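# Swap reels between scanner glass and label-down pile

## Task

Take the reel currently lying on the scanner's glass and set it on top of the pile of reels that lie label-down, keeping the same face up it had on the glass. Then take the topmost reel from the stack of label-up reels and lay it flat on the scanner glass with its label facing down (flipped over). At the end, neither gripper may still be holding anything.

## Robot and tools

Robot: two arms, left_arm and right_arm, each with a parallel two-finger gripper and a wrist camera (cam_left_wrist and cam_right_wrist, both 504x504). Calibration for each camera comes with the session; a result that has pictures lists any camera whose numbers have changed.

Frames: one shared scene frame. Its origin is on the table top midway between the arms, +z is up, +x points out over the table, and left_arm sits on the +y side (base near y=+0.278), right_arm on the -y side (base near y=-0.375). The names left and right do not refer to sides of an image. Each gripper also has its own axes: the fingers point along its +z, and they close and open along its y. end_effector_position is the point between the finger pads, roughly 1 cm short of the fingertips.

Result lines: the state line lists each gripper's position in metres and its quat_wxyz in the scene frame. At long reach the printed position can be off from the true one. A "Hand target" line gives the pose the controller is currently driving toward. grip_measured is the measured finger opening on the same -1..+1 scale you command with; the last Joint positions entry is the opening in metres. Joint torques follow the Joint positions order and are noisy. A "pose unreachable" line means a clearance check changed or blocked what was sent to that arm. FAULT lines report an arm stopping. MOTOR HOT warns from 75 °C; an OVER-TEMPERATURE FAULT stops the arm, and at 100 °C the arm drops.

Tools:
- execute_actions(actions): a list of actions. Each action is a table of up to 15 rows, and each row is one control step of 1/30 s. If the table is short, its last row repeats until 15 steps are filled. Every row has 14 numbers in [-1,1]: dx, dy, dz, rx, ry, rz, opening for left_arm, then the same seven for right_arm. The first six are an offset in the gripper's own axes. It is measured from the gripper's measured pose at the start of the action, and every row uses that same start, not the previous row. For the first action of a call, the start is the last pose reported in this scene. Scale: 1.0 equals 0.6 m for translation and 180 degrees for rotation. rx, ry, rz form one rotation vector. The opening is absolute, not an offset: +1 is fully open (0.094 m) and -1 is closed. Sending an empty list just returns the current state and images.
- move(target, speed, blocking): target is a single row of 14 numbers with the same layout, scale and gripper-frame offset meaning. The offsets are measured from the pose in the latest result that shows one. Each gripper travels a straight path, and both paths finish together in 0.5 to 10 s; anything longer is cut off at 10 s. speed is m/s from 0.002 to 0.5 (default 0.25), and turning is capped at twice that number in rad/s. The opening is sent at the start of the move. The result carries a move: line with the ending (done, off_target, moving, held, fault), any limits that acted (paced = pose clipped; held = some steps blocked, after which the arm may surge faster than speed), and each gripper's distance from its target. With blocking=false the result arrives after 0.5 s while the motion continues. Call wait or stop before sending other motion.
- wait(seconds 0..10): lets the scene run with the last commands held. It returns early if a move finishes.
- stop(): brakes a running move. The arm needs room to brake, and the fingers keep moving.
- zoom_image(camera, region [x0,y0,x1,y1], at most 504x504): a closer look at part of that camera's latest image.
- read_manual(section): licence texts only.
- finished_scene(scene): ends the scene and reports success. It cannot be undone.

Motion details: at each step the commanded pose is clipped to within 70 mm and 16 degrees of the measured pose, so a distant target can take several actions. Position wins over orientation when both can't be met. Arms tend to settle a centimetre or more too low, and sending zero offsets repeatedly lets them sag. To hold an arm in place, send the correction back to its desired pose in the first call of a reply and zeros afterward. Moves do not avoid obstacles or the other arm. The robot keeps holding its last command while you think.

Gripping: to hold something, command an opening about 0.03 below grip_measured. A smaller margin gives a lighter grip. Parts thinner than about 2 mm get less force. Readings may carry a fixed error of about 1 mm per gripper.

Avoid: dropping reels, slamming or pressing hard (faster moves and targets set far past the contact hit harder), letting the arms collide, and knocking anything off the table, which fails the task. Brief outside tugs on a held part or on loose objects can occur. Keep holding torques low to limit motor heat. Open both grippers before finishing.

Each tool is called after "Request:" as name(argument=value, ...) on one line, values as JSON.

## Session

Request:
execute_actions(actions=[])

Scene clock: 0.00 s.
left_arm: end_effector_position=(-0.0148, +0.5611, +0.1990) grip_measured=+1.000 end_effector_quat_wxyz=(-0.284, -0.570, +0.648, +0.418) | right_arm: end_effector_position=(+0.4216, -0.2292, +0.3715) grip_measured=+1.000 end_effector_quat_wxyz=(+0.311, +0.094, +0.726, +0.607)
Joint positions: left_arm=[ 0.986  1.646  1.291 -1.527 -1.031 -0.485  0.094] | right_arm=[ 0.163  1.48   1.285  0.069 -0.97   1.122  0.094]
Joint velocities: left_arm=[ 0.002 -0.022  0.017 -0.037 -0.007  0.066  0.   ] | right_arm=[ 0.022 -0.012 -0.012  0.007 -0.051 -0.037  0.   ]
Joint torques (N m, as the arm reports them, + toward a larger angle): no reading
Hand target (left_arm): -0.015, +0.563, +0.204; -0.278, -0.572, +0.643, +0.427
Hand target (right_arm): +0.419, -0.229, +0.379; +0.320, +0.085, +0.723, +0.607
camera_calibration (this result's frames):
cam_left_wrist: T_world_to_cam=[[0.557669, -0.0745847, -0.826706, 0.216701], [0.276176, -0.92254, 0.26953, 0.490587], [-0.782772, -0.378625, -0.493873, 0.398411], [0, 0, 0, 1]] pos_world=[0.0555299, 0.619597, 0.243685]
cam_right_wrist: T_world_to_cam=[[0.169545, -0.282247, -0.944241, 0.20302], [-0.975196, 0.0902851, -0.202091, 0.549635], [0.142291, 0.955084, -0.259939, 0.359205], [0, 0, 0, 1]] pos_world=[0.45047, -0.335393, 0.396148]

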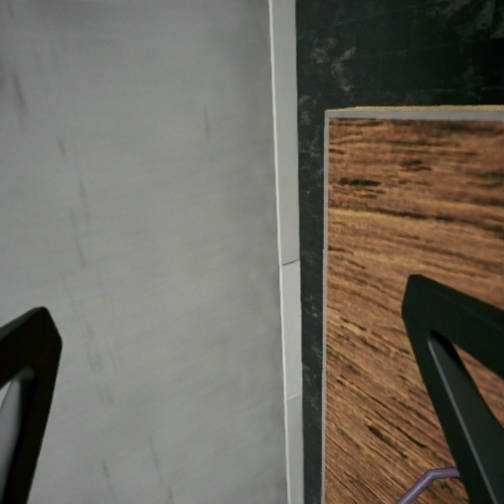

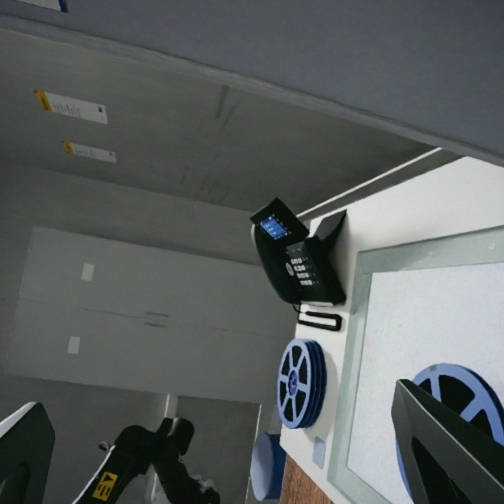

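Request:
move(target=[0.297,-0.143,-0.66,0.302,-0.205,0.412,-0.3,0.03,-0.08,-0.258,0.426,0.218,-0.066,-1], speed=0.3)

Scene clock: 19.13 s.
left_arm: end_effector_position=(+0.3235, +0.2957, +0.2860) grip_measured=-0.298 end_effector_quat_wxyz=(+0.165, +0.000, +0.986, +0.014) | right_arm: end_effector_position=(+0.3415, -0.3597, +0.3260) grip_measured=-0.988 end_effector_quat_wxyz=(+0.237, +0.015, +0.971, +0.024)
Joint positions: left_arm=[-0.102  1.526  1.867 -1.578 -0.011  0.051  0.033] | right_arm=[ 0.197  1.619  2.087 -1.56  -0.026  0.065  0.001]
Joint velocities: left_arm=[-0.002 -0.007 -0.012 -0.051  0.022 -0.081 -0.001] | right_arm=[ 0.002 -0.007 -0.012  0.037  0.037 -0.037  0.001]
Joint torques (N m, as the arm reports them, + toward a larger angle): left_arm=[ 0.52 -4.5   9.16  0.89  0.07  0.1 ] | right_arm=[ 0.61 -9.28  5.07  0.85  0.08 -0.02]
Hand target (left_arm): +0.325, +0.296, +0.293; +0.174, +0.002, +0.985, +0.010
Hand target (right_arm): +0.332, -0.359, +0.330; +0.241, +0.009, +0.970, +0.018
Off the commanded pose (left_arm): 0.015 m, 19 deg; orientation clipped at the last step of the last action.
Off the commanded pose (right_arm): 0.011 m, 28 deg; orientation clipped at the last step of the last action.
joint sent to its limit (left arm) — the command would take joint 4 (wrist pitch) past its lower limit, so that joint was sent only as far as its limit.
joint sent to its limit (right arm) — the command would take joint 4 (wrist pitch) past its lower limit, so that joint was sent only as far as its limit.
move: off_target (left_arm, right_arm); limits=paced
camera_calibration (this result's frames):
cam_left_wrist: T_world_to_cam=[[-0.0777522, -0.996448, 0.0323456, 0.312621], [-0.959107, 0.0836163, 0.270411, 0.230704], [-0.272155, -0.00999779, -0.962201, 0.46543], [0, 0, 0, 1]] pos_world=[0.372246, 0.296873, 0.37534]
cam_right_wrist: T_world_to_cam=[[-0.0856377, -0.996276, -0.0100092, -0.337481], [-0.996295, 0.0855504, 0.00884541, 0.410776], [-0.00795618, 0.0107296, -0.999911, 0.436344], [0, 0, 0, 1]] pos_world=[0.383825, -0.376048, 0.429294]

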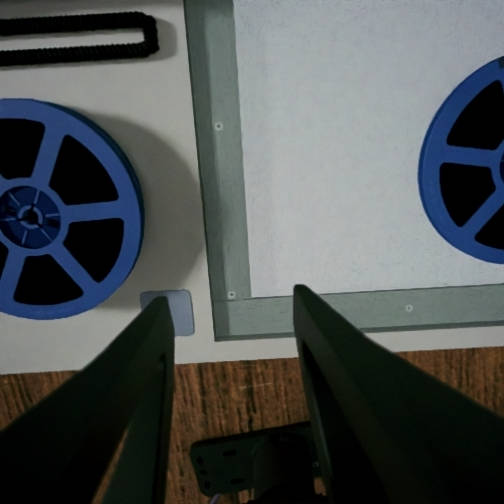

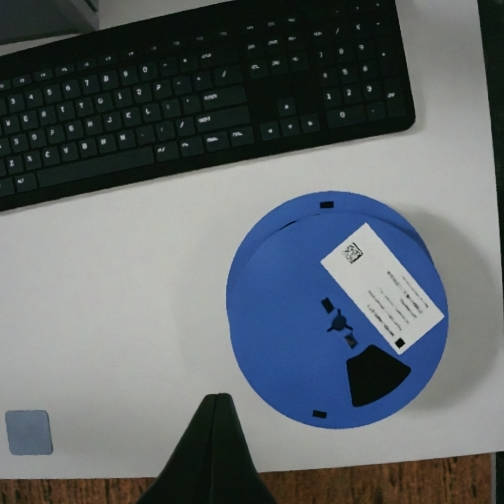

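Request:
move(target=[0.007,-0.313,0.123,-0.076,0.09,-0.495,-0.3,0.152,-0.348,0.258,0.015,0.152,-0.01,-1], speed=0.3)

Scene clock: 38.90 s.
left_arm: end_effector_position=(+0.3419, +0.1179, +0.2000) grip_measured=-0.298 end_effector_quat_wxyz=(+0.015, -0.706, +0.707, -0.030) | right_arm: end_effector_position=(+0.3239, -0.5539, +0.1343) grip_measured=-0.988 end_effector_quat_wxyz=(-0.009, +0.000, +1.000, +0.003)
Joint positions: left_arm=[-0.625  1.88   1.953 -1.579 -0.01  -2.043  0.033] | right_arm=[-0.341  1.963  1.802 -1.429  0.003 -0.511  0.001]
Joint velocities: left_arm=[ 0.002 -0.022  0.007  0.022 -0.066 -0.066 -0.001] | right_arm=[ 0.012 -0.017 -0.007 -0.007 -0.037  0.022  0.001]
Joint torques (N m, as the arm reports them, + toward a larger angle): left_arm=[-0.43 -8.25  9.61  0.37  0.01 -0.11] | right_arm=[ -0.28 -10.7    8.36   0.25   0.06  -0.05]
Hand target (left_arm): +0.344, +0.113, +0.207; -0.015, +0.708, -0.705, +0.040
Hand target (right_arm): +0.328, -0.560, +0.136; -0.001, -0.000, +1.000, -0.005
Off the commanded pose (left_arm): 0.013 m, 4 deg.
Off the commanded pose (right_arm): 0.006 m, 1 deg.
joint sent to its limit (left arm) — the command would take joint 4 (wrist pitch) past its lower limit, so that joint was sent only as far as its limit.
move: off_target (left_arm)
camera_calibration (this result's frames):
cam_left_wrist: T_world_to_cam=[[0.987503, -0.0578227, 0.146609, -0.358098], [-0.132725, -0.806738, 0.575811, 0.0478944], [0.0849798, -0.588074, -0.804331, 0.300457], [0, 0, 0, 1]] pos_world=[0.334447, 0.194623, 0.266589]
cam_right_wrist: T_world_to_cam=[[-0.0387732, -0.997234, 0.063415, -0.559928], [-0.875566, 0.0644884, 0.478774, 0.29771], [-0.48154, -0.0369604, -0.875645, 0.356845], [0, 0, 0, 1]] pos_world=[0.41079, -0.564389, 0.205441]

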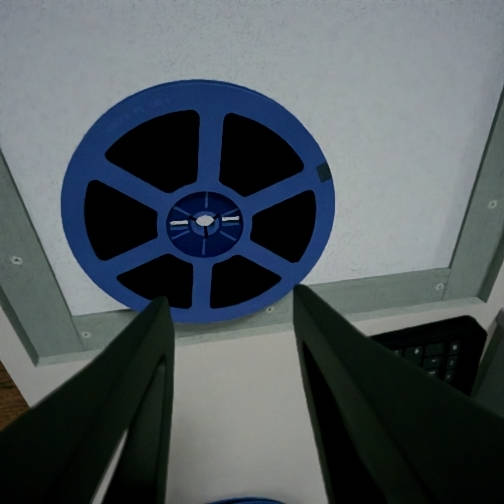

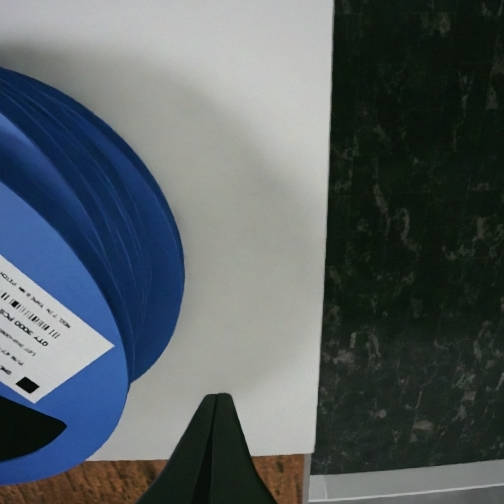

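Request:
move(target=[0.02,0.01,0.208,-0.02,0,0.055,-0.2,0,0,0.055,0,0,0,-1], speed=0.12)

Scene clock: 47.50 s.
left_arm: end_effector_position=(+0.3483, +0.1079, +0.0774) grip_measured=-0.202 end_effector_quat_wxyz=(-0.002, -0.650, +0.760, -0.003) | right_arm: end_effector_position=(+0.3232, -0.5536, +0.1030) grip_measured=-0.988 end_effector_quat_wxyz=(-0.011, -0.000, +1.000, +0.004)
Joint positions: left_arm=[-0.633  1.945  1.551 -1.173  0.007 -1.897  0.037] | right_arm=[-0.341  1.963  1.678 -1.31   0.003 -0.511  0.001]
Joint velocities: left_arm=[ 0.012  0.017 -0.022  0.022  0.007 -0.007  0.001] | right_arm=[ 0.012  0.012  0.007 -0.007  0.007 -0.037 -0.   ]
Joint torques (N m, as the arm reports them, + toward a larger angle): left_arm=[-0.55 -9.4   5.63  0.4   0.02  0.09] | right_arm=[  0.04 -11.5    5.85   0.23  -0.01   0.02]
Hand target (left_arm): +0.346, +0.104, +0.075; -0.005, -0.643, +0.766, -0.006
Hand target (right_arm): +0.323, -0.554, +0.101; -0.009, -0.000, +1.000, +0.003
Off the commanded pose (left_arm): 0.007 m, 1 deg.
Off the commanded pose (right_arm): 0.002 m, 0 deg.
move: done
camera_calibration (this result's frames):
cam_left_wrist: T_world_to_cam=[[0.973672, -0.211492, 0.0850542, -0.320875], [-0.221489, -0.789502, 0.572389, 0.140584], [-0.0539052, -0.576158, -0.815559, 0.243341], [0, 0, 0, 1]] pos_world=[0.356682, 0.183332, 0.145282]
cam_right_wrist: T_world_to_cam=[[-0.0377026, -0.997406, 0.061313, -0.557874], [-0.873288, 0.0627114, 0.483152, 0.309886], [-0.485744, -0.0353277, -0.873387, 0.331123], [0, 0, 0, 1]] pos_world=[0.410428, -0.564162, 0.173681]

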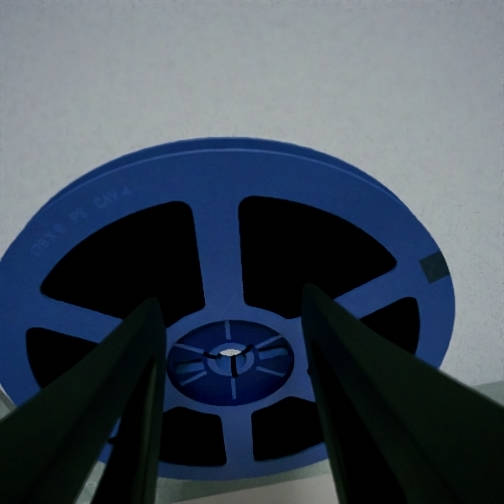

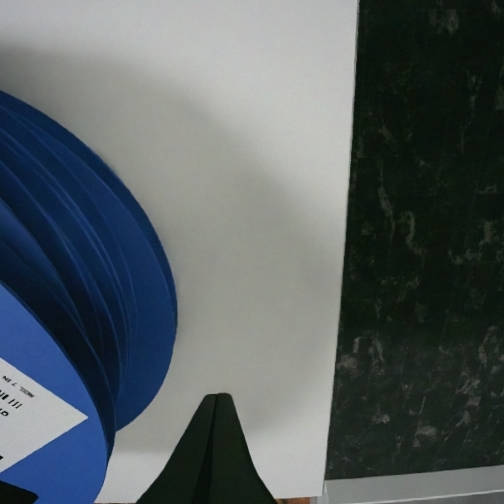

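Request:
move(target=[0,0.012,0.045,0,0,0,-0.2,0,0.125,-0.008,0,0,0,-1], speed=0.04)

Scene clock: 59.10 s.
left_arm: end_effector_position=(+0.3441, +0.1101, +0.0533) grip_measured=-0.202 end_effector_quat_wxyz=(-0.002, -0.650, +0.760, -0.004) | right_arm: end_effector_position=(+0.3231, -0.4819, +0.1015) grip_measured=-0.988 end_effector_quat_wxyz=(-0.025, -0.001, +1.000, +0.007)
Joint positions: left_arm=[-0.633  1.945  1.454 -1.075  0.007 -1.897  0.037] | right_arm=[-0.155  1.876  1.553 -1.3    0.004 -0.327  0.001]
Joint velocities: left_arm=[ 0.002  0.027  0.007 -0.007  0.051 -0.022 -0.   ] | right_arm=[ 0.007 -0.002 -0.012 -0.007  0.022  0.066  0.   ]
Joint torques (N m, as the arm reports them, + toward a larger angle): left_arm=[-0.37 -9.31  5.18  0.42 -0.04 -0.09] | right_arm=[  0.41 -13.09   5.67   0.14  -0.07   0.06]
Hand target (left_arm): +0.342, +0.109, +0.050; -0.003, -0.650, +0.760, -0.003
Hand target (right_arm): +0.323, -0.478, +0.109; -0.011, -0.000, +1.000, +0.006
Off the commanded pose (left_arm): 0.004 m, 0 deg.
Off the commanded pose (right_arm): 0.008 m, 2 deg.
move: done
camera_calibration (this result's frames):
cam_left_wrist: T_world_to_cam=[[0.973548, -0.211806, 0.0856895, -0.314194], [-0.222079, -0.789021, 0.572824, 0.155271], [-0.0537166, -0.576701, -0.815187, 0.224651], [0, 0, 0, 1]] pos_world=[0.352433, 0.185521, 0.121113]
cam_right_wrist: T_world_to_cam=[[-0.0339473, -0.99773, 0.0581588, -0.487375], [-0.859237, 0.0588575, 0.508181, 0.297104], [-0.510451, -0.0327208, -0.859284, 0.340083], [0, 0, 0, 1]] pos_world=[0.412333, -0.492627, 0.16959]

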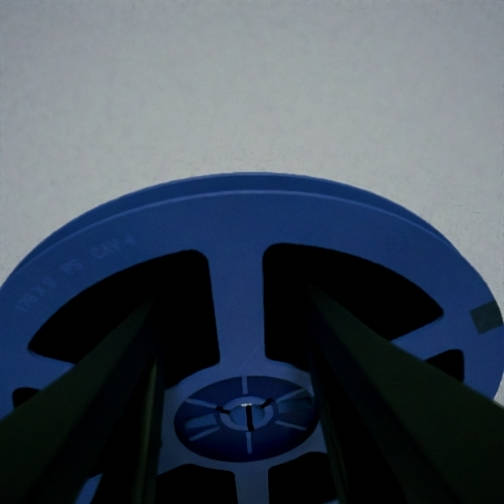

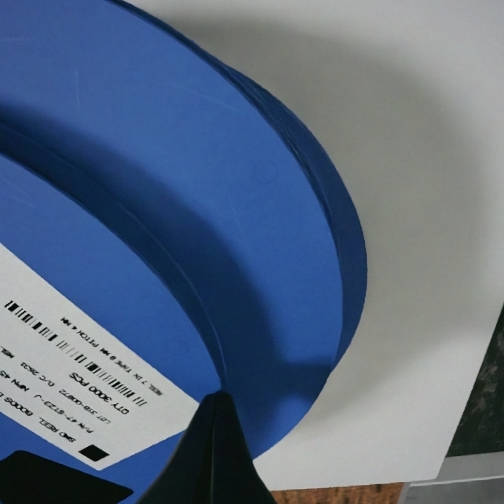

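Request:
move(target=[0,0,0.028,0,0,0,-0.2,0,-0.03,-0.03,0,0,0,-1], speed=0.03)

Request:
move(target=[0,0,0.01,0,0,0,-0.81,0,-0.05,-0.2,0,0,0,-1], speed=0.15)

Scene clock: 65.97 s.
left_arm: end_effector_position=(+0.3474, +0.1083, +0.0504) grip_measured=-0.202 end_effector_quat_wxyz=(+0.001, -0.650, +0.760, -0.012) | right_arm: end_effector_position=(+0.3219, -0.4961, +0.1202) grip_measured=-0.988 end_effector_quat_wxyz=(-0.020, -0.002, +1.000, +0.005)
Joint positions: left_arm=[-0.633  1.945  1.442 -1.045  0.007 -1.897  0.037] | right_arm=[-0.195  1.876  1.628 -1.363  0.004 -0.368  0.001]
Joint velocities: left_arm=[-0.002 -0.002  0.022  0.051 -0.11  -0.007 -0.002] | right_arm=[-0.002 -0.012 -0.007 -0.037  0.007  0.066 -0.   ]
Joint torques (N m, as the arm reports them, + toward a larger angle): left_arm=[ 0.06 -7.82  3.53  0.68 -0.04 -0.02] | right_arm=[-0.49 -8.08  9.55  0.    0.02 -0.02]
Hand target (left_arm): +0.344, +0.110, +0.037; -0.003, -0.650, +0.760, -0.003
Hand target (right_arm): +0.324, -0.500, +0.119; -0.025, -0.001, +1.000, +0.006
Off the commanded pose (left_arm): 0.014 m, 1 deg.
Off the commanded pose (right_arm): 0.005 m, 1 deg.
move: off_target (left_arm)
camera_calibration (this result's frames):
cam_left_wrist: T_world_to_cam=[[0.972085, -0.21104, 0.102535, -0.317925], [-0.231007, -0.784347, 0.575704, 0.158737], [-0.0410739, -0.583319, -0.811204, 0.217627], [0, 0, 0, 1]] pos_world=[0.354658, 0.184355, 0.117752]
cam_right_wrist: T_world_to_cam=[[-0.0335147, -0.99765, 0.0597598, -0.502929], [-0.864974, 0.0589089, 0.498347, 0.290508], [-0.500697, -0.0349888, -0.864915, 0.351518], [0, 0, 0, 1]] pos_world=[0.41043, -0.506561, 0.189314]

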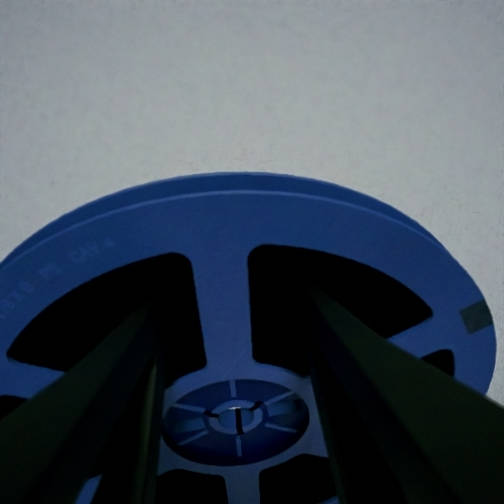

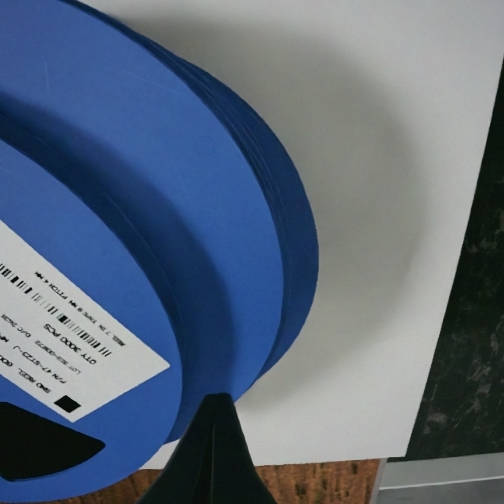

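Scene clock: 67.20 s.
left_arm: end_effector_position=(+0.3457, +0.1085, +0.0504) grip_measured=-0.782 end_effector_quat_wxyz=(-0.002, -0.650, +0.760, -0.010) | right_arm: end_effector_position=(+0.3296, -0.5256, +0.2284) grip_measured=-0.988 end_effector_quat_wxyz=(+0.078, -0.002, +0.996, -0.039)
Joint positions: left_arm=[-0.633  1.945  1.442 -1.051  0.011 -1.897  0.01 ] | right_arm=[-0.264  1.818  1.978 -1.557  0.004 -0.438  0.001]
Joint velocities: left_arm=[-0.007  0.007 -0.007 -0.022 -0.051 -0.037 -0.   ] | right_arm=[-0.017 -0.002  0.002  0.095 -0.051 -0.022  0.   ]
Joint torques (N m, as the arm reports them, + toward a larger angle): left_arm=[ 0.05 -8.61  5.23  0.64 -0.07 -0.02] | right_arm=[ -0.45 -10.8    8.86   0.38   0.02  -0.03]
Hand target (left_arm): +0.347, +0.108, +0.045; +0.001, -0.650, +0.760, -0.012
Hand target (right_arm): +0.327, -0.528, +0.239; +0.089, -0.001, +0.995, -0.046
Off the commanded pose (left_arm): 0.006 m, 0 deg.
Off the commanded pose (right_arm): 0.012 m, 12 deg.
joint sent to its limit (right arm) — the command would take joint 4 (wrist pitch) past its lower limit, so that joint was sent only as far as its limit.
move: off_target (right_arm)
camera_calibration (this result's frames):
cam_left_wrist: T_world_to_cam=[[0.972765, -0.211084, 0.0957725, -0.316196], [-0.227023, -0.784211, 0.577472, 0.157019], [-0.0467893, -0.583487, -0.810773, 0.219608], [0, 0, 0, 1]] pos_world=[0.353507, 0.184531, 0.117661]
cam_right_wrist: T_world_to_cam=[[-0.0521027, -0.988922, 0.13899, -0.545953], [-0.945051, 0.0938073, 0.313176, 0.332012], [-0.322745, -0.115036, -0.939469, 0.364216], [0, 0, 0, 1]] pos_world=[0.402872, -0.529152, 0.314073]

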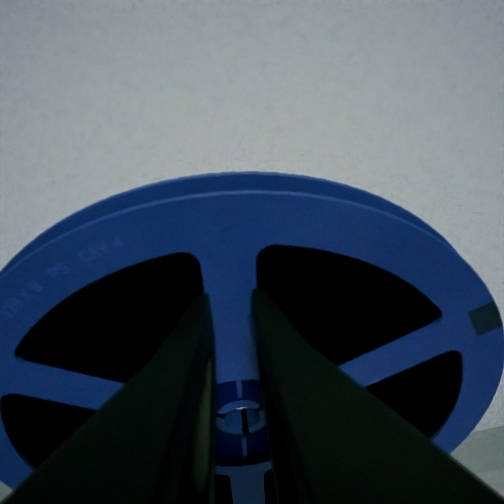

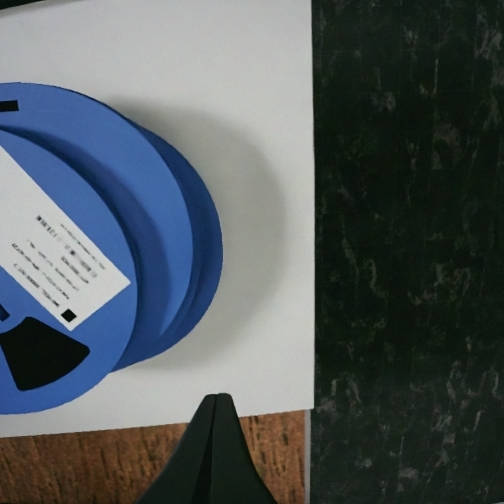

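Request:
move(target=[0,0,-0.17,0,0,0,-0.81,0,0,0,0,0,0,-1], speed=0.06)

Request:
move(target=[-0.653,0.103,-0.05,0,0,0,-0.81,0,0,0,0,0,0,-1], speed=0.15)

Scene clock: 78.40 s.
left_arm: end_effector_position=(+0.3422, +0.1103, +0.1361) grip_measured=-0.782 end_effector_quat_wxyz=(-0.008, -0.650, +0.760, +0.005) | right_arm: end_effector_position=(+0.3295, -0.5255, +0.2283) grip_measured=-0.988 end_effector_quat_wxyz=(+0.078, -0.003, +0.996, -0.038)
Joint positions: left_arm=[-0.633  1.929  1.763 -1.42   0.011 -1.897  0.01 ] | right_arm=[-0.264  1.818  1.978 -1.558  0.004 -0.44   0.001]
Joint velocities: left_arm=[ 0.002  0.002 -0.012  0.037 -0.022 -0.081 -0.   ] | right_arm=[-0.012  0.002  0.002 -0.037  0.007  0.037 -0.001]
Joint torques (N m, as the arm reports them, + toward a larger angle): left_arm=[ -0.09 -10.94   9.92   0.04  -0.04  -0.05] | right_arm=[ 0.03 -9.37  6.89  0.47 -0.01  0.02]
Hand target (left_arm): +0.342, +0.110, +0.152; -0.002, -0.650, +0.760, -0.010
Hand target (right_arm): +0.330, -0.526, +0.228; +0.078, -0.002, +0.996, -0.039
Off the commanded pose (left_arm): 0.016 m, 2 deg.
Off the commanded pose (right_arm): 0.000 m, 0 deg.
move: off_target (left_arm)
camera_calibration (this result's frames):
cam_left_wrist: T_world_to_cam=[[0.975025, -0.212267, 0.0653424, -0.317123], [-0.210899, -0.792651, 0.572037, 0.1043], [-0.0696307, -0.57153, -0.817621, 0.297458], [0, 0, 0, 1]] pos_world=[0.351912, 0.185365, 0.204266]
cam_right_wrist: T_world_to_cam=[[-0.0505041, -0.989011, 0.13895, -0.546443], [-0.944937, 0.0923612, 0.313948, 0.330881], [-0.323332, -0.115443, -0.939217, 0.364061], [0, 0, 0, 1]] pos_world=[0.402777, -0.528971, 0.313981]

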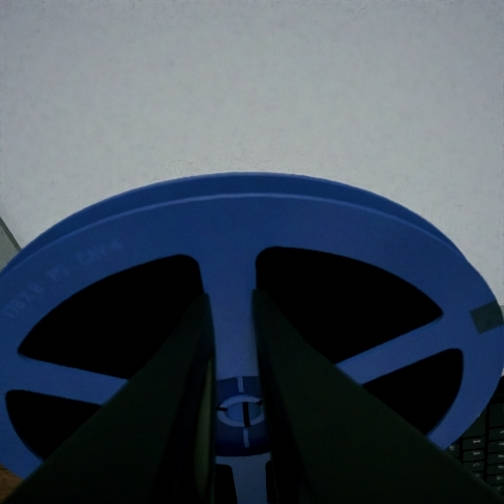

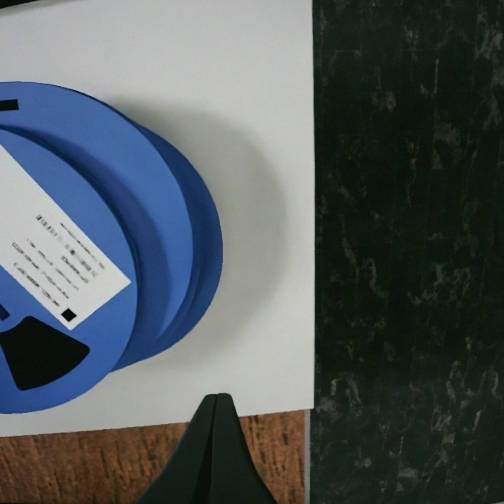

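Scene clock: 81.57 s.
left_arm: end_effector_position=(+0.3477, +0.5054, +0.1600) grip_measured=-0.782 end_effector_quat_wxyz=(+0.003, -0.655, +0.756, -0.005) | right_arm: end_effector_position=(+0.3295, -0.5255, +0.2283) grip_measured=-0.988 end_effector_quat_wxyz=(+0.078, -0.003, +0.996, -0.038)
Joint positions: left_arm=[ 0.462  2.081  2.078 -1.561  0.008 -0.815  0.01 ] | right_arm=[-0.264  1.818  1.978 -1.558  0.004 -0.44   0.001]
Joint velocities: left_arm=[ 0.007 -0.022 -0.022 -0.022 -0.037 -0.022 -0.   ] | right_arm=[-0.002  0.017 -0.007 -0.081  0.051  0.007 -0.   ]
Joint torques (N m, as the arm reports them, + toward a larger angle): left_arm=[ -0.07 -10.58   9.8    0.06  -0.03   0.1 ] | right_arm=[ 0.03 -9.4   6.86  0.46  0.01  0.02]
Hand target (left_arm): +0.348, +0.505, +0.169; +0.009, -0.650, +0.760, -0.005
Hand target (right_arm): +0.329, -0.526, +0.228; +0.078, -0.003, +0.996, -0.038
Off the commanded pose (left_arm): 0.007 m, 2 deg.
Off the commanded pose (right_arm): 0.000 m, 0 deg.
joint sent to its limit (left arm) — the command would take joint 4 (wrist pitch) past its lower limit, so that joint was sent only as far as its limit.
move: done
camera_calibration (this result's frames):
cam_left_wrist: T_world_to_cam=[[0.975406, -0.199313, 0.0941109, -0.251388], [-0.21713, -0.795444, 0.565795, 0.409535], [-0.0379105, -0.572314, -0.819158, 0.53271], [0, 0, 0, 1]] pos_world=[0.354323, 0.580534, 0.228319]
cam_right_wrist: T_world_to_cam=[[-0.0505041, -0.989011, 0.13895, -0.546443], [-0.944937, 0.0923612, 0.313948, 0.330881], [-0.323332, -0.115443, -0.939217, 0.364061], [0, 0, 0, 1]] pos_world=[0.402777, -0.528971, 0.313981]

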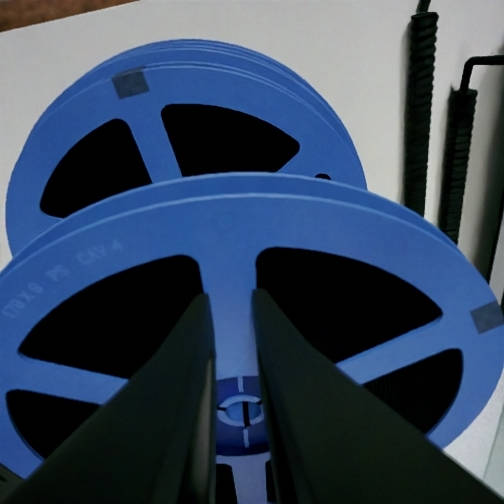

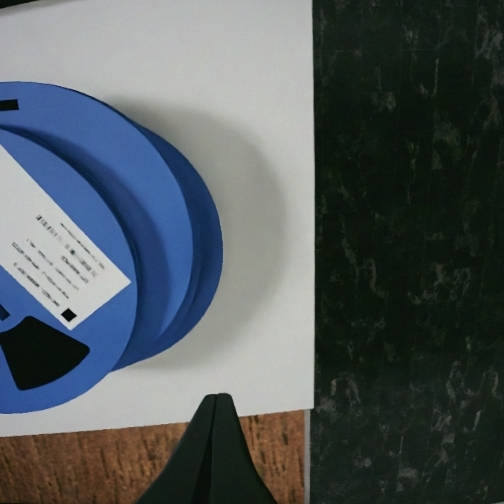

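Request:
move(target=[-0.018,0.022,0.1,0,0,0,-0.81,0,0,0,0,0,0,-1], speed=0.06)

Scene clock: 94.30 s.
left_arm: end_effector_position=(+0.3385, +0.5164, +0.0910) grip_measured=-0.782 end_effector_quat_wxyz=(-0.012, -0.656, +0.755, -0.003) | right_arm: end_effector_position=(+0.3295, -0.5255, +0.2283) grip_measured=-0.988 end_effector_quat_wxyz=(+0.078, -0.003, +0.996, -0.038)
Joint positions: left_arm=[ 0.499  2.081  1.803 -1.317  0.008 -0.781  0.01 ] | right_arm=[-0.264  1.818  1.978 -1.558  0.004 -0.44   0.001]
Joint velocities: left_arm=[ 0.012 -0.022  0.007 -0.007 -0.081 -0.051  0.001] | right_arm=[-0.027 -0.012 -0.012  0.007 -0.022 -0.007 -0.   ]
Joint torques (N m, as the arm reports them, + toward a larger angle): left_arm=[  0.57 -12.86   5.65   0.36  -0.03   0.09] | right_arm=[ 0.04 -9.34  6.9   0.46  0.    0.01]
Hand target (left_arm): +0.337, +0.519, +0.100; +0.003, -0.655, +0.756, -0.005
Hand target (right_arm): +0.329, -0.526, +0.228; +0.078, -0.003, +0.996, -0.038
Off the commanded pose (left_arm): 0.009 m, 2 deg.
Off the commanded pose (right_arm): 0.000 m, 0 deg.
move: done
camera_calibration (this result's frames):
cam_left_wrist: T_world_to_cam=[[0.977964, -0.195512, 0.0732292, -0.234646], [-0.20083, -0.785131, 0.585864, 0.442622], [-0.0570487, -0.58766, -0.807094, 0.495497], [0, 0, 0, 1]] pos_world=[0.346635, 0.592824, 0.157779]
cam_right_wrist: T_world_to_cam=[[-0.0505041, -0.989011, 0.13895, -0.546443], [-0.944937, 0.0923612, 0.313948, 0.330881], [-0.323332, -0.115443, -0.939217, 0.364061], [0, 0, 0, 1]] pos_world=[0.402777, -0.528971, 0.313981]

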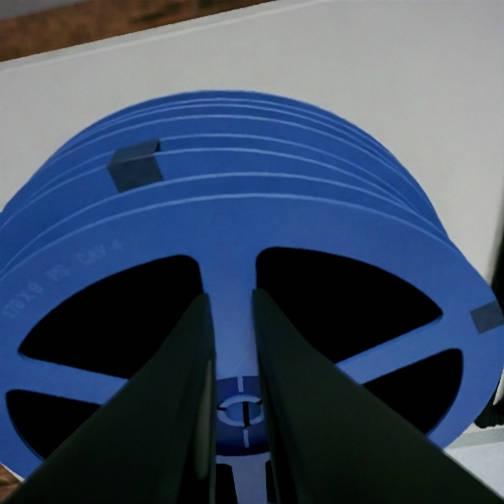

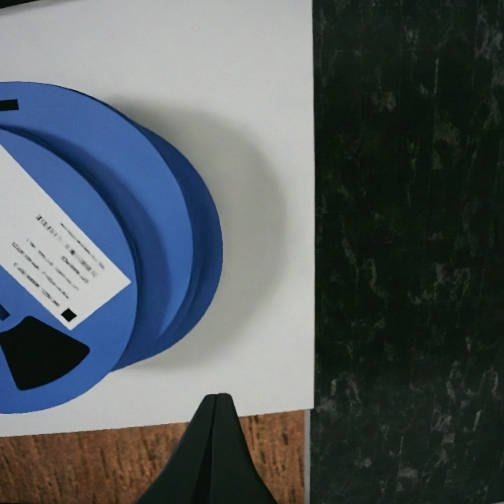

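Request:
move(target=[-0.008,0.006,0.035,0,0,0,-0.81,0,0,0,0,0,0,-1], speed=0.02)

Scene clock: 99.97 s.
left_arm: end_effector_position=(+0.3390, +0.5171, +0.0848) grip_measured=-0.782 end_effector_quat_wxyz=(-0.007, -0.655, +0.756, -0.006) | right_arm: end_effector_position=(+0.3295, -0.5255, +0.2283) grip_measured=-0.988 end_effector_quat_wxyz=(+0.078, -0.003, +0.996, -0.038)
Joint positions: left_arm=[ 0.502  2.075  1.769 -1.279  0.014 -0.776  0.01 ] | right_arm=[-0.264  1.818  1.978 -1.558  0.004 -0.44   0.001]
Joint velocities: left_arm=[-0.002  0.007 -0.012  0.007 -0.022 -0.037  0.   ] | right_arm=[ 0.002  0.007  0.007  0.037  0.007 -0.022 -0.001]
Joint torques (N m, as the arm reports them, + toward a larger angle): left_arm=[ 0.87 -9.2   3.3   0.68 -0.08  0.08] | right_arm=[ 0.02 -9.35  6.84  0.47  0.    0.01]
Hand target (left_arm): +0.335, +0.521, +0.070; -0.012, -0.656, +0.755, -0.003
Hand target (right_arm): +0.329, -0.526, +0.228; +0.078, -0.003, +0.996, -0.038
Off the commanded pose (left_arm): 0.016 m, 1 deg.
Off the commanded pose (right_arm): 0.000 m, 0 deg.
move: off_target (left_arm)
camera_calibration (this result's frames):
cam_left_wrist: T_world_to_cam=[[0.976778, -0.197057, 0.0841075, -0.234304], [-0.208677, -0.78598, 0.58197, 0.450387], [-0.0485745, -0.586007, -0.808849, 0.487359], [0, 0, 0, 1]] pos_world=[0.346522, 0.59342, 0.151794]
cam_right_wrist: T_world_to_cam=[[-0.0505041, -0.989011, 0.13895, -0.546443], [-0.944937, 0.0923612, 0.313948, 0.330881], [-0.323332, -0.115443, -0.939217, 0.364061], [0, 0, 0, 1]] pos_world=[0.402777, -0.528971, 0.313981]

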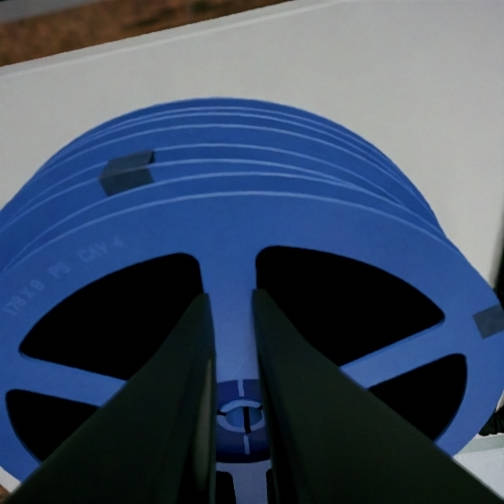

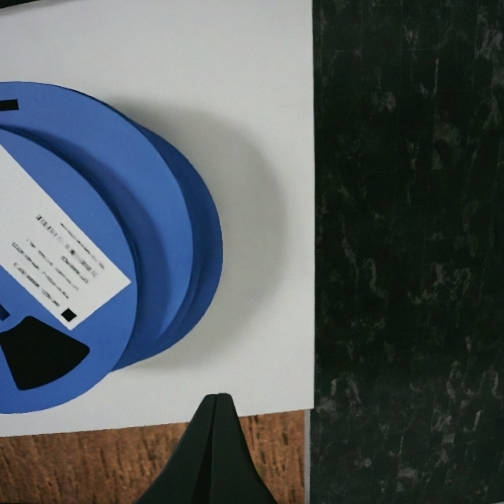

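Request:
move(target=[-0.03,0.012,-0.025,0,0,0,-0.81,0,0,0,0,0,0,-1], speed=0.03)

Request:
move(target=[0,0,0.02,0,0,0,-0.81,0,0,0,0,0,0,-1], speed=0.02)

Scene clock: 106.17 s.
left_arm: end_effector_position=(+0.3362, +0.5325, +0.0922) grip_measured=-0.782 end_effector_quat_wxyz=(-0.008, -0.656, +0.754, -0.008) | right_arm: end_effector_position=(+0.3295, -0.5255, +0.2283) grip_measured=-0.988 end_effector_quat_wxyz=(+0.078, -0.003, +0.996, -0.038)
Joint positions: left_arm=[ 0.537  2.107  1.847 -1.326  0.016 -0.744  0.01 ] | right_arm=[-0.264  1.818  1.978 -1.558  0.004 -0.44   0.001]
Joint velocities: left_arm=[ 0.002 -0.002 -0.007 -0.022 -0.022 -0.022 -0.   ] | right_arm=[ 0.017 -0.007  0.022 -0.007 -0.037 -0.051  0.   ]
Joint torques (N m, as the arm reports them, + toward a larger angle): left_arm=[  0.57 -10.66   9.99   0.02  -0.06   0.11] | right_arm=[ 0.04 -9.4   6.85  0.45 -0.01  0.02]
Hand target (left_arm): +0.335, +0.536, +0.100; -0.006, -0.655, +0.755, -0.007
Hand target (right_arm): +0.329, -0.526, +0.228; +0.078, -0.003, +0.996, -0.038
Off the commanded pose (left_arm): 0.008 m, 0 deg.
Off the commanded pose (right_arm): 0.000 m, 0 deg.
move: done
camera_calibration (this result's frames):
cam_left_wrist: T_world_to_cam=[[0.977435, -0.193021, 0.0858169, -0.231642], [-0.206303, -0.78497, 0.584176, 0.456031], [-0.0453945, -0.588698, -0.807078, 0.502471], [0, 0, 0, 1]] pos_world=[0.343305, 0.609062, 0.15901]
cam_right_wrist: T_world_to_cam=[[-0.0505041, -0.989011, 0.13895, -0.546443], [-0.944937, 0.0923612, 0.313948, 0.330881], [-0.323332, -0.115443, -0.939217, 0.364061], [0, 0, 0, 1]] pos_world=[0.402777, -0.528971, 0.313981]

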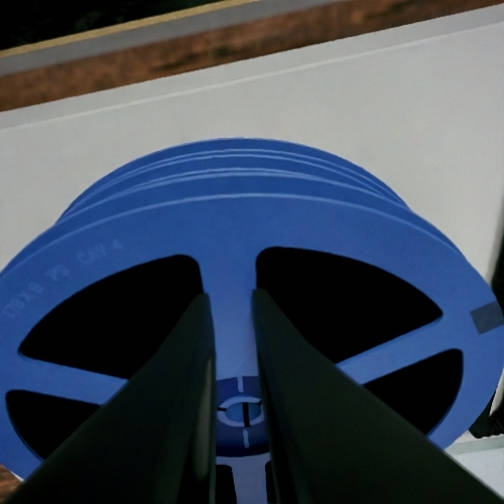

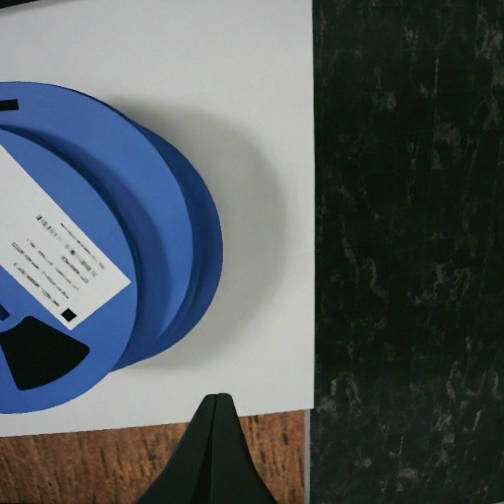

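Scene clock: 107.00 s.
left_arm: end_effector_position=(+0.3361, +0.5325, +0.0857) grip_measured=-0.782 end_effector_quat_wxyz=(-0.008, -0.656, +0.754, -0.008) | right_arm: end_effector_position=(+0.3295, -0.5255, +0.2283) grip_measured=-0.988 end_effector_quat_wxyz=(+0.078, -0.003, +0.996, -0.038)
Joint positions: left_arm=[ 0.537  2.107  1.822 -1.301  0.016 -0.744  0.01 ] | right_arm=[-0.264  1.818  1.978 -1.558  0.004 -0.44   0.001]
Joint velocities: left_arm=[ 0.007 -0.012 -0.002 -0.022  0.037 -0.066 -0.   ] | right_arm=[ 0.002 -0.017  0.002  0.007  0.007 -0.007  0.   ]
Joint torques (N m, as the arm reports them, + toward a larger angle): left_arm=[  0.03 -10.52   4.89   0.49  -0.03  -0.02] | right_arm=[ 0.03 -9.38  6.87  0.46  0.    0.02]
Hand target (left_arm): +0.336, +0.532, +0.080; -0.008, -0.657, +0.754, -0.008
Hand target (right_arm): +0.329, -0.526, +0.228; +0.078, -0.003, +0.996, -0.038
Off the commanded pose (left_arm): 0.005 m, 0 deg.
Off the commanded pose (right_arm): 0.000 m, 0 deg.
move: done
camera_calibration (this result's frames):
cam_left_wrist: T_world_to_cam=[[0.977435, -0.193021, 0.0858169, -0.231057], [-0.206303, -0.78497, 0.584176, 0.459831], [-0.0453945, -0.588698, -0.807078, 0.497172], [0, 0, 0, 1]] pos_world=[0.343276, 0.609039, 0.152463]
cam_right_wrist: T_world_to_cam=[[-0.0505041, -0.989011, 0.13895, -0.546443], [-0.944937, 0.0923612, 0.313948, 0.330881], [-0.323332, -0.115443, -0.939217, 0.364061], [0, 0, 0, 1]] pos_world=[0.402777, -0.528971, 0.313981]

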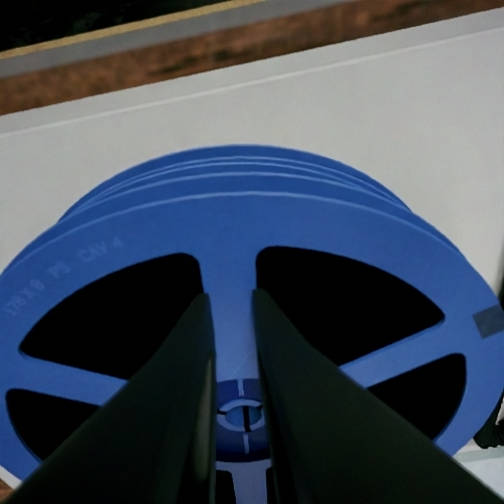

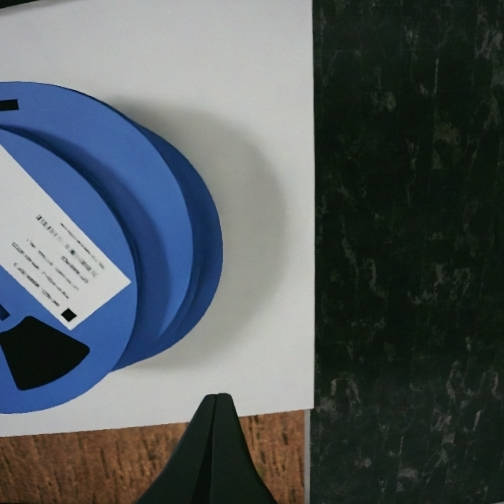

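Request:
move(target=[0,0,0,0,0,0,-0.4,0,0,0,0,0,0,-1])

Request:
move(target=[0,0,-0.2,0,0,0,-0.4,0,0,0,0,0,0,-1], speed=0.2)

Request:
move(target=[0.908,0.093,-0.258,0.436,0.24,0.251,-0.3,0,0,0,0,0,0,-1], speed=0.3)

Scene clock: 118.97 s.
left_arm: end_effector_position=(+0.3358, +0.5326, +0.0857) grip_measured=-0.402 end_effector_quat_wxyz=(-0.008, -0.656, +0.754, -0.007) | right_arm: end_effector_position=(+0.3295, -0.5255, +0.2283) grip_measured=-0.988 end_effector_quat_wxyz=(+0.078, -0.003, +0.996, -0.038)
Joint positions: left_arm=[ 0.537  2.107  1.822 -1.301  0.015 -0.744  0.028] | right_arm=[-0.264  1.818  1.978 -1.558  0.004 -0.44   0.001]
Joint velocities: left_arm=[-0.012 -0.007 -0.012  0.037  0.081  0.037  0.001] | right_arm=[-0.007  0.002 -0.012 -0.051 -0.022 -0.051 -0.001]
Joint torques (N m, as the arm reports them, + toward a larger angle): left_arm=[  0.03 -10.65   6.83   0.27  -0.03  -0.02] | right_arm=[ 0.06 -9.38  6.85  0.46  0.    0.03]
Hand target (left_arm): +0.336, +0.533, +0.086; -0.008, -0.656, +0.754, -0.008
Hand target (right_arm): +0.329, -0.526, +0.228; +0.078, -0.003, +0.996, -0.038
Off the commanded pose (left_arm): 0.000 m, 0 deg.
Off the commanded pose (right_arm): 0.000 m, 0 deg.
move: done
camera_calibration (this result's frames):
cam_left_wrist: T_world_to_cam=[[0.977562, -0.193103, 0.0841596, -0.230584], [-0.205412, -0.78537, 0.583951, 0.459769], [-0.0466665, -0.588136, -0.807414, 0.497367], [0, 0, 0, 1]] pos_world=[0.343063, 0.609082, 0.152504]
cam_right_wrist: T_world_to_cam=[[-0.0505041, -0.989011, 0.13895, -0.546443], [-0.944937, 0.0923612, 0.313948, 0.330881], [-0.323332, -0.115443, -0.939217, 0.364061], [0, 0, 0, 1]] pos_world=[0.402777, -0.528971, 0.313981]

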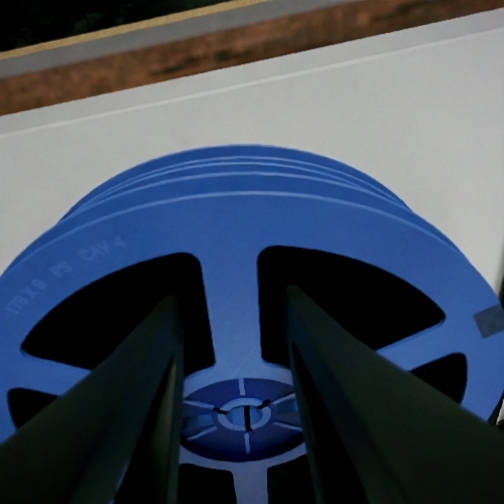

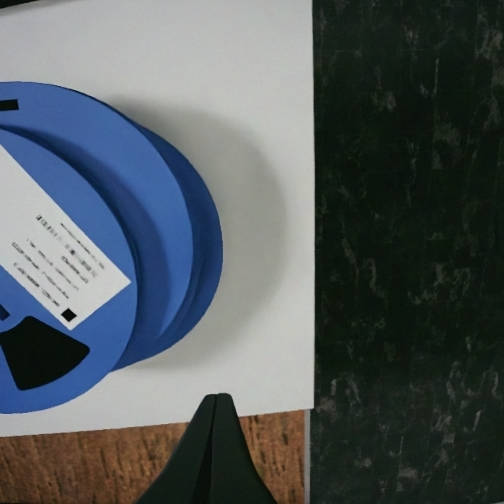

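Scene clock: 120.03 s.
left_arm: end_effector_position=(+0.3375, +0.5340, +0.1943) grip_measured=-0.402 end_effector_quat_wxyz=(+0.058, -0.655, +0.753, -0.009) | right_arm: end_effector_position=(+0.3295, -0.5255, +0.2283) grip_measured=-0.988 end_effector_quat_wxyz=(+0.078, -0.003, +0.996, -0.038)
Joint positions: left_arm=[ 0.537  2.04   2.151 -1.565  0.015 -0.744  0.028] | right_arm=[-0.264  1.818  1.978 -1.558  0.004 -0.44   0.001]
Joint velocities: left_arm=[ 0.017  0.002 -0.002  0.066 -0.037  0.022  0.001] | right_arm=[-0.012  0.002  0.007  0.037 -0.007 -0.066 -0.001]
Joint torques (N m, as the arm reports them, + toward a larger angle): left_arm=[ -0.02 -10.91   8.98   0.34  -0.04  -0.03] | right_arm=[ 0.04 -9.41  6.83  0.46 -0.01  0.01]
Hand target (left_arm): +0.336, +0.532, +0.205; +0.066, -0.655, +0.753, -0.009
Hand target (right_arm): +0.329, -0.526, +0.228; +0.078, -0.003, +0.996, -0.038
Off the commanded pose (left_arm): 0.012 m, 8 deg.
Off the commanded pose (right_arm): 0.000 m, 0 deg.
joint sent to its limit (left arm) — the command would take joint 4 (wrist pitch) past its lower limit, so that joint was sent only as far as its limit.
move: off_target (left_arm)
camera_calibration (this result's frames):
cam_left_wrist: T_world_to_cam=[[0.96461, -0.203753, 0.16737, -0.247241], [-0.260793, -0.830904, 0.491513, 0.458801], [0.0389216, -0.517767, -0.854636, 0.528654], [0, 0, 0, 1]] pos_world=[0.337567, 0.604563, 0.267681]
cam_right_wrist: T_world_to_cam=[[-0.0505041, -0.989011, 0.13895, -0.546443], [-0.944937, 0.0923612, 0.313948, 0.330881], [-0.323332, -0.115443, -0.939217, 0.364061], [0, 0, 0, 1]] pos_world=[0.402777, -0.528971, 0.313981]

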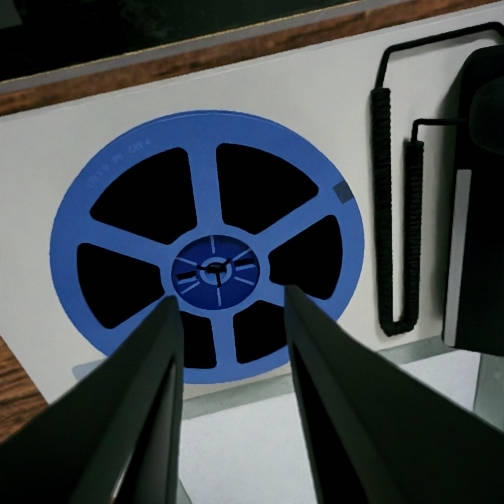

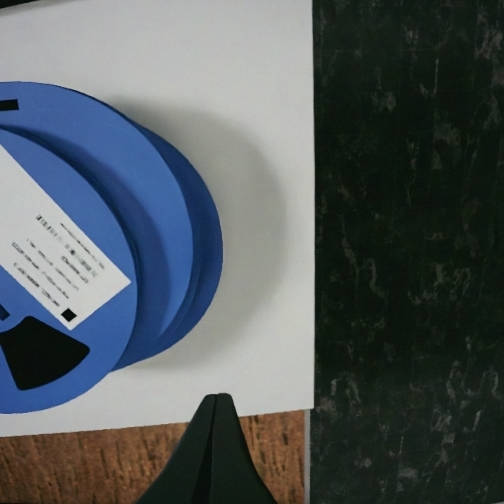

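Scene clock: 123.83 s.
left_arm: end_effector_position=(+0.1884, -0.0024, +0.2961) grip_measured=-0.302 end_effector_quat_wxyz=(+0.176, -0.113, +0.731, -0.649) | right_arm: end_effector_position=(+0.3295, -0.5255, +0.2283) grip_measured=-0.988 end_effector_quat_wxyz=(+0.078, -0.003, +0.996, -0.038)
Joint positions: left_arm=[-1.064  0.761  0.598  0.065  0.238 -1.437  0.033] | right_arm=[-0.264  1.818  1.978 -1.558  0.004 -0.44   0.001]
Joint velocities: left_arm=[-0.007 -0.012  0.012 -0.007 -0.022 -0.007 -0.002] | right_arm=[0.007 0.002 0.012 0.007 0.037 0.066 0.001]
Joint torques (N m, as the arm reports them, + toward a larger angle): left_arm=[-0.63  0.6   7.15  2.22 -0.12 -0.08] | right_arm=[ 0.01 -9.39  6.87  0.45  0.    0.03]
Hand target (left_arm): +0.189, -0.005, +0.290; +0.174, -0.117, +0.733, -0.647
Hand target (right_arm): +0.329, -0.526, +0.228; +0.078, -0.003, +0.996, -0.038
Off the commanded pose (left_arm): 0.008 m, 2 deg.
Off the commanded pose (right_arm): 0.000 m, 0 deg.
move: done
camera_calibration (this result's frames):
cam_left_wrist: T_world_to_cam=[[-0.148665, -0.0783239, 0.985781, -0.262017], [-0.970062, 0.205134, -0.129996, 0.244273], [-0.192036, -0.975595, -0.106475, 0.164574], [0, 0, 0, 1]] pos_world=[0.229612, 0.0899262, 0.307569]
cam_right_wrist: T_world_to_cam=[[-0.0505041, -0.989011, 0.13895, -0.546443], [-0.944937, 0.0923612, 0.313948, 0.330881], [-0.323332, -0.115443, -0.939217, 0.364061], [0, 0, 0, 1]] pos_world=[0.402777, -0.528971, 0.313981]

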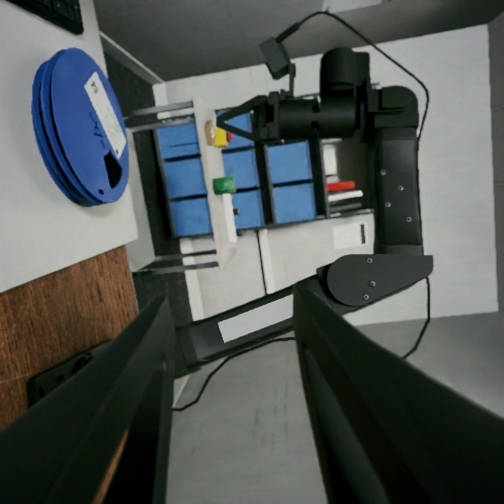

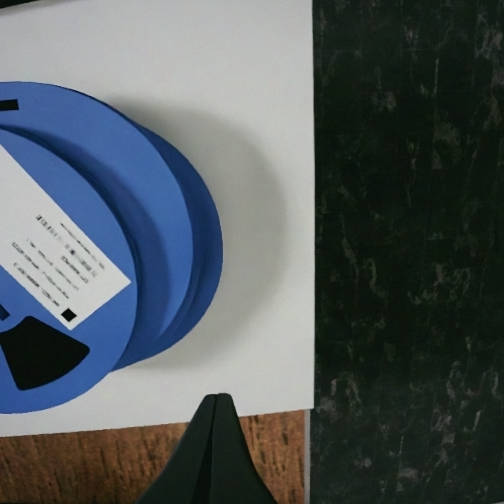

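Request:
move(target=[0.11,0.255,0.5,0.026,0.027,-0.032,-0.3,0.18,-0.17,-0.08,0,0,0,-1], speed=0.25)

Scene clock: 135.53 s.
left_arm: end_effector_position=(+0.2659, -0.2745, +0.0934) grip_measured=-0.302 end_effector_quat_wxyz=(+0.113, -0.115, +0.720, -0.675) | right_arm: end_effector_position=(+0.2193, -0.6323, +0.2582) grip_measured=-0.988 end_effector_quat_wxyz=(+0.101, +0.001, +0.991, -0.083)
Joint positions: left_arm=[-1.274  2.334  1.179  1.091  0.123 -1.555  0.033] | right_arm=[-0.735  1.685  1.929 -1.558 -0.054 -0.895  0.001]
Joint velocities: left_arm=[ 0.007 -0.007 -0.017 -0.007 -0.022  0.051 -0.   ] | right_arm=[-0.007  0.002 -0.002  0.022  0.007 -0.037  0.   ]
Joint torques (N m, as the arm reports them, + toward a larger angle): left_arm=[ -0.52 -12.03   8.81   2.22  -0.12  -0.08] | right_arm=[ -0.18 -10.58   6.45   0.5   -0.16  -0.02]
Hand target (left_arm): +0.266, -0.281, +0.110; +0.117, -0.114, +0.705, -0.690
Hand target (right_arm): +0.216, -0.626, +0.267; +0.111, -0.001, +0.990, -0.086
Off the commanded pose (left_arm): 0.018 m, 3 deg.
Off the commanded pose (right_arm): 0.012 m, 6 deg.
joint sent to its limit (right arm) — the command would take joint 4 (wrist pitch) past its lower limit, so that joint was sent only as far as its limit.
move: off_target (left_arm, right_arm)
camera_calibration (this result's frames):
cam_left_wrist: T_world_to_cam=[[-0.0684193, -0.00317142, 0.997652, -0.0738509], [-0.957585, 0.280774, -0.064779, 0.360302], [-0.279909, -0.959769, -0.0222473, -0.0876748], [0, 0, 0, 1]] pos_world=[0.315426, -0.185545, 0.0950669]
cam_right_wrist: T_world_to_cam=[[-0.0713642, -0.972111, 0.2234, -0.66834], [-0.956886, 0.129945, 0.259775, 0.267629], [-0.28156, -0.19523, -0.939473, 0.284577], [0, 0, 0, 1]] pos_world=[0.288521, -0.62892, 0.347136]

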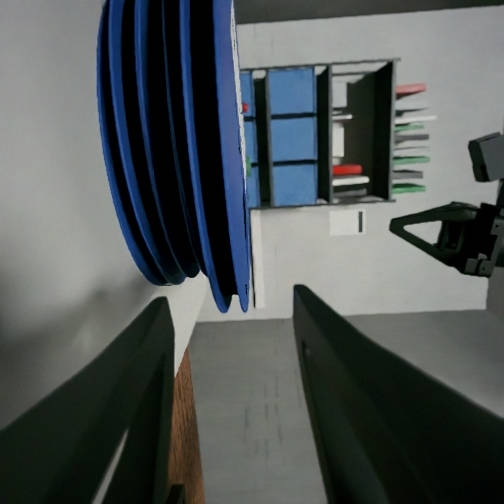

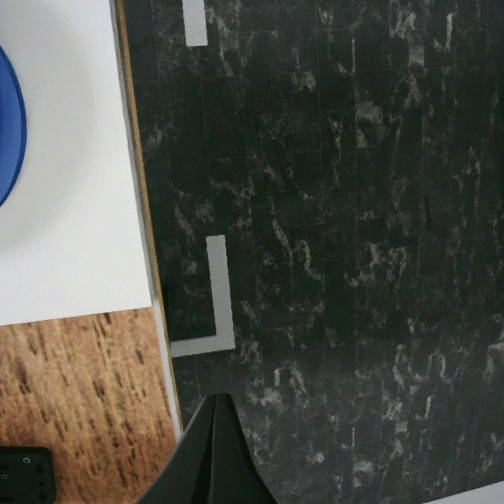

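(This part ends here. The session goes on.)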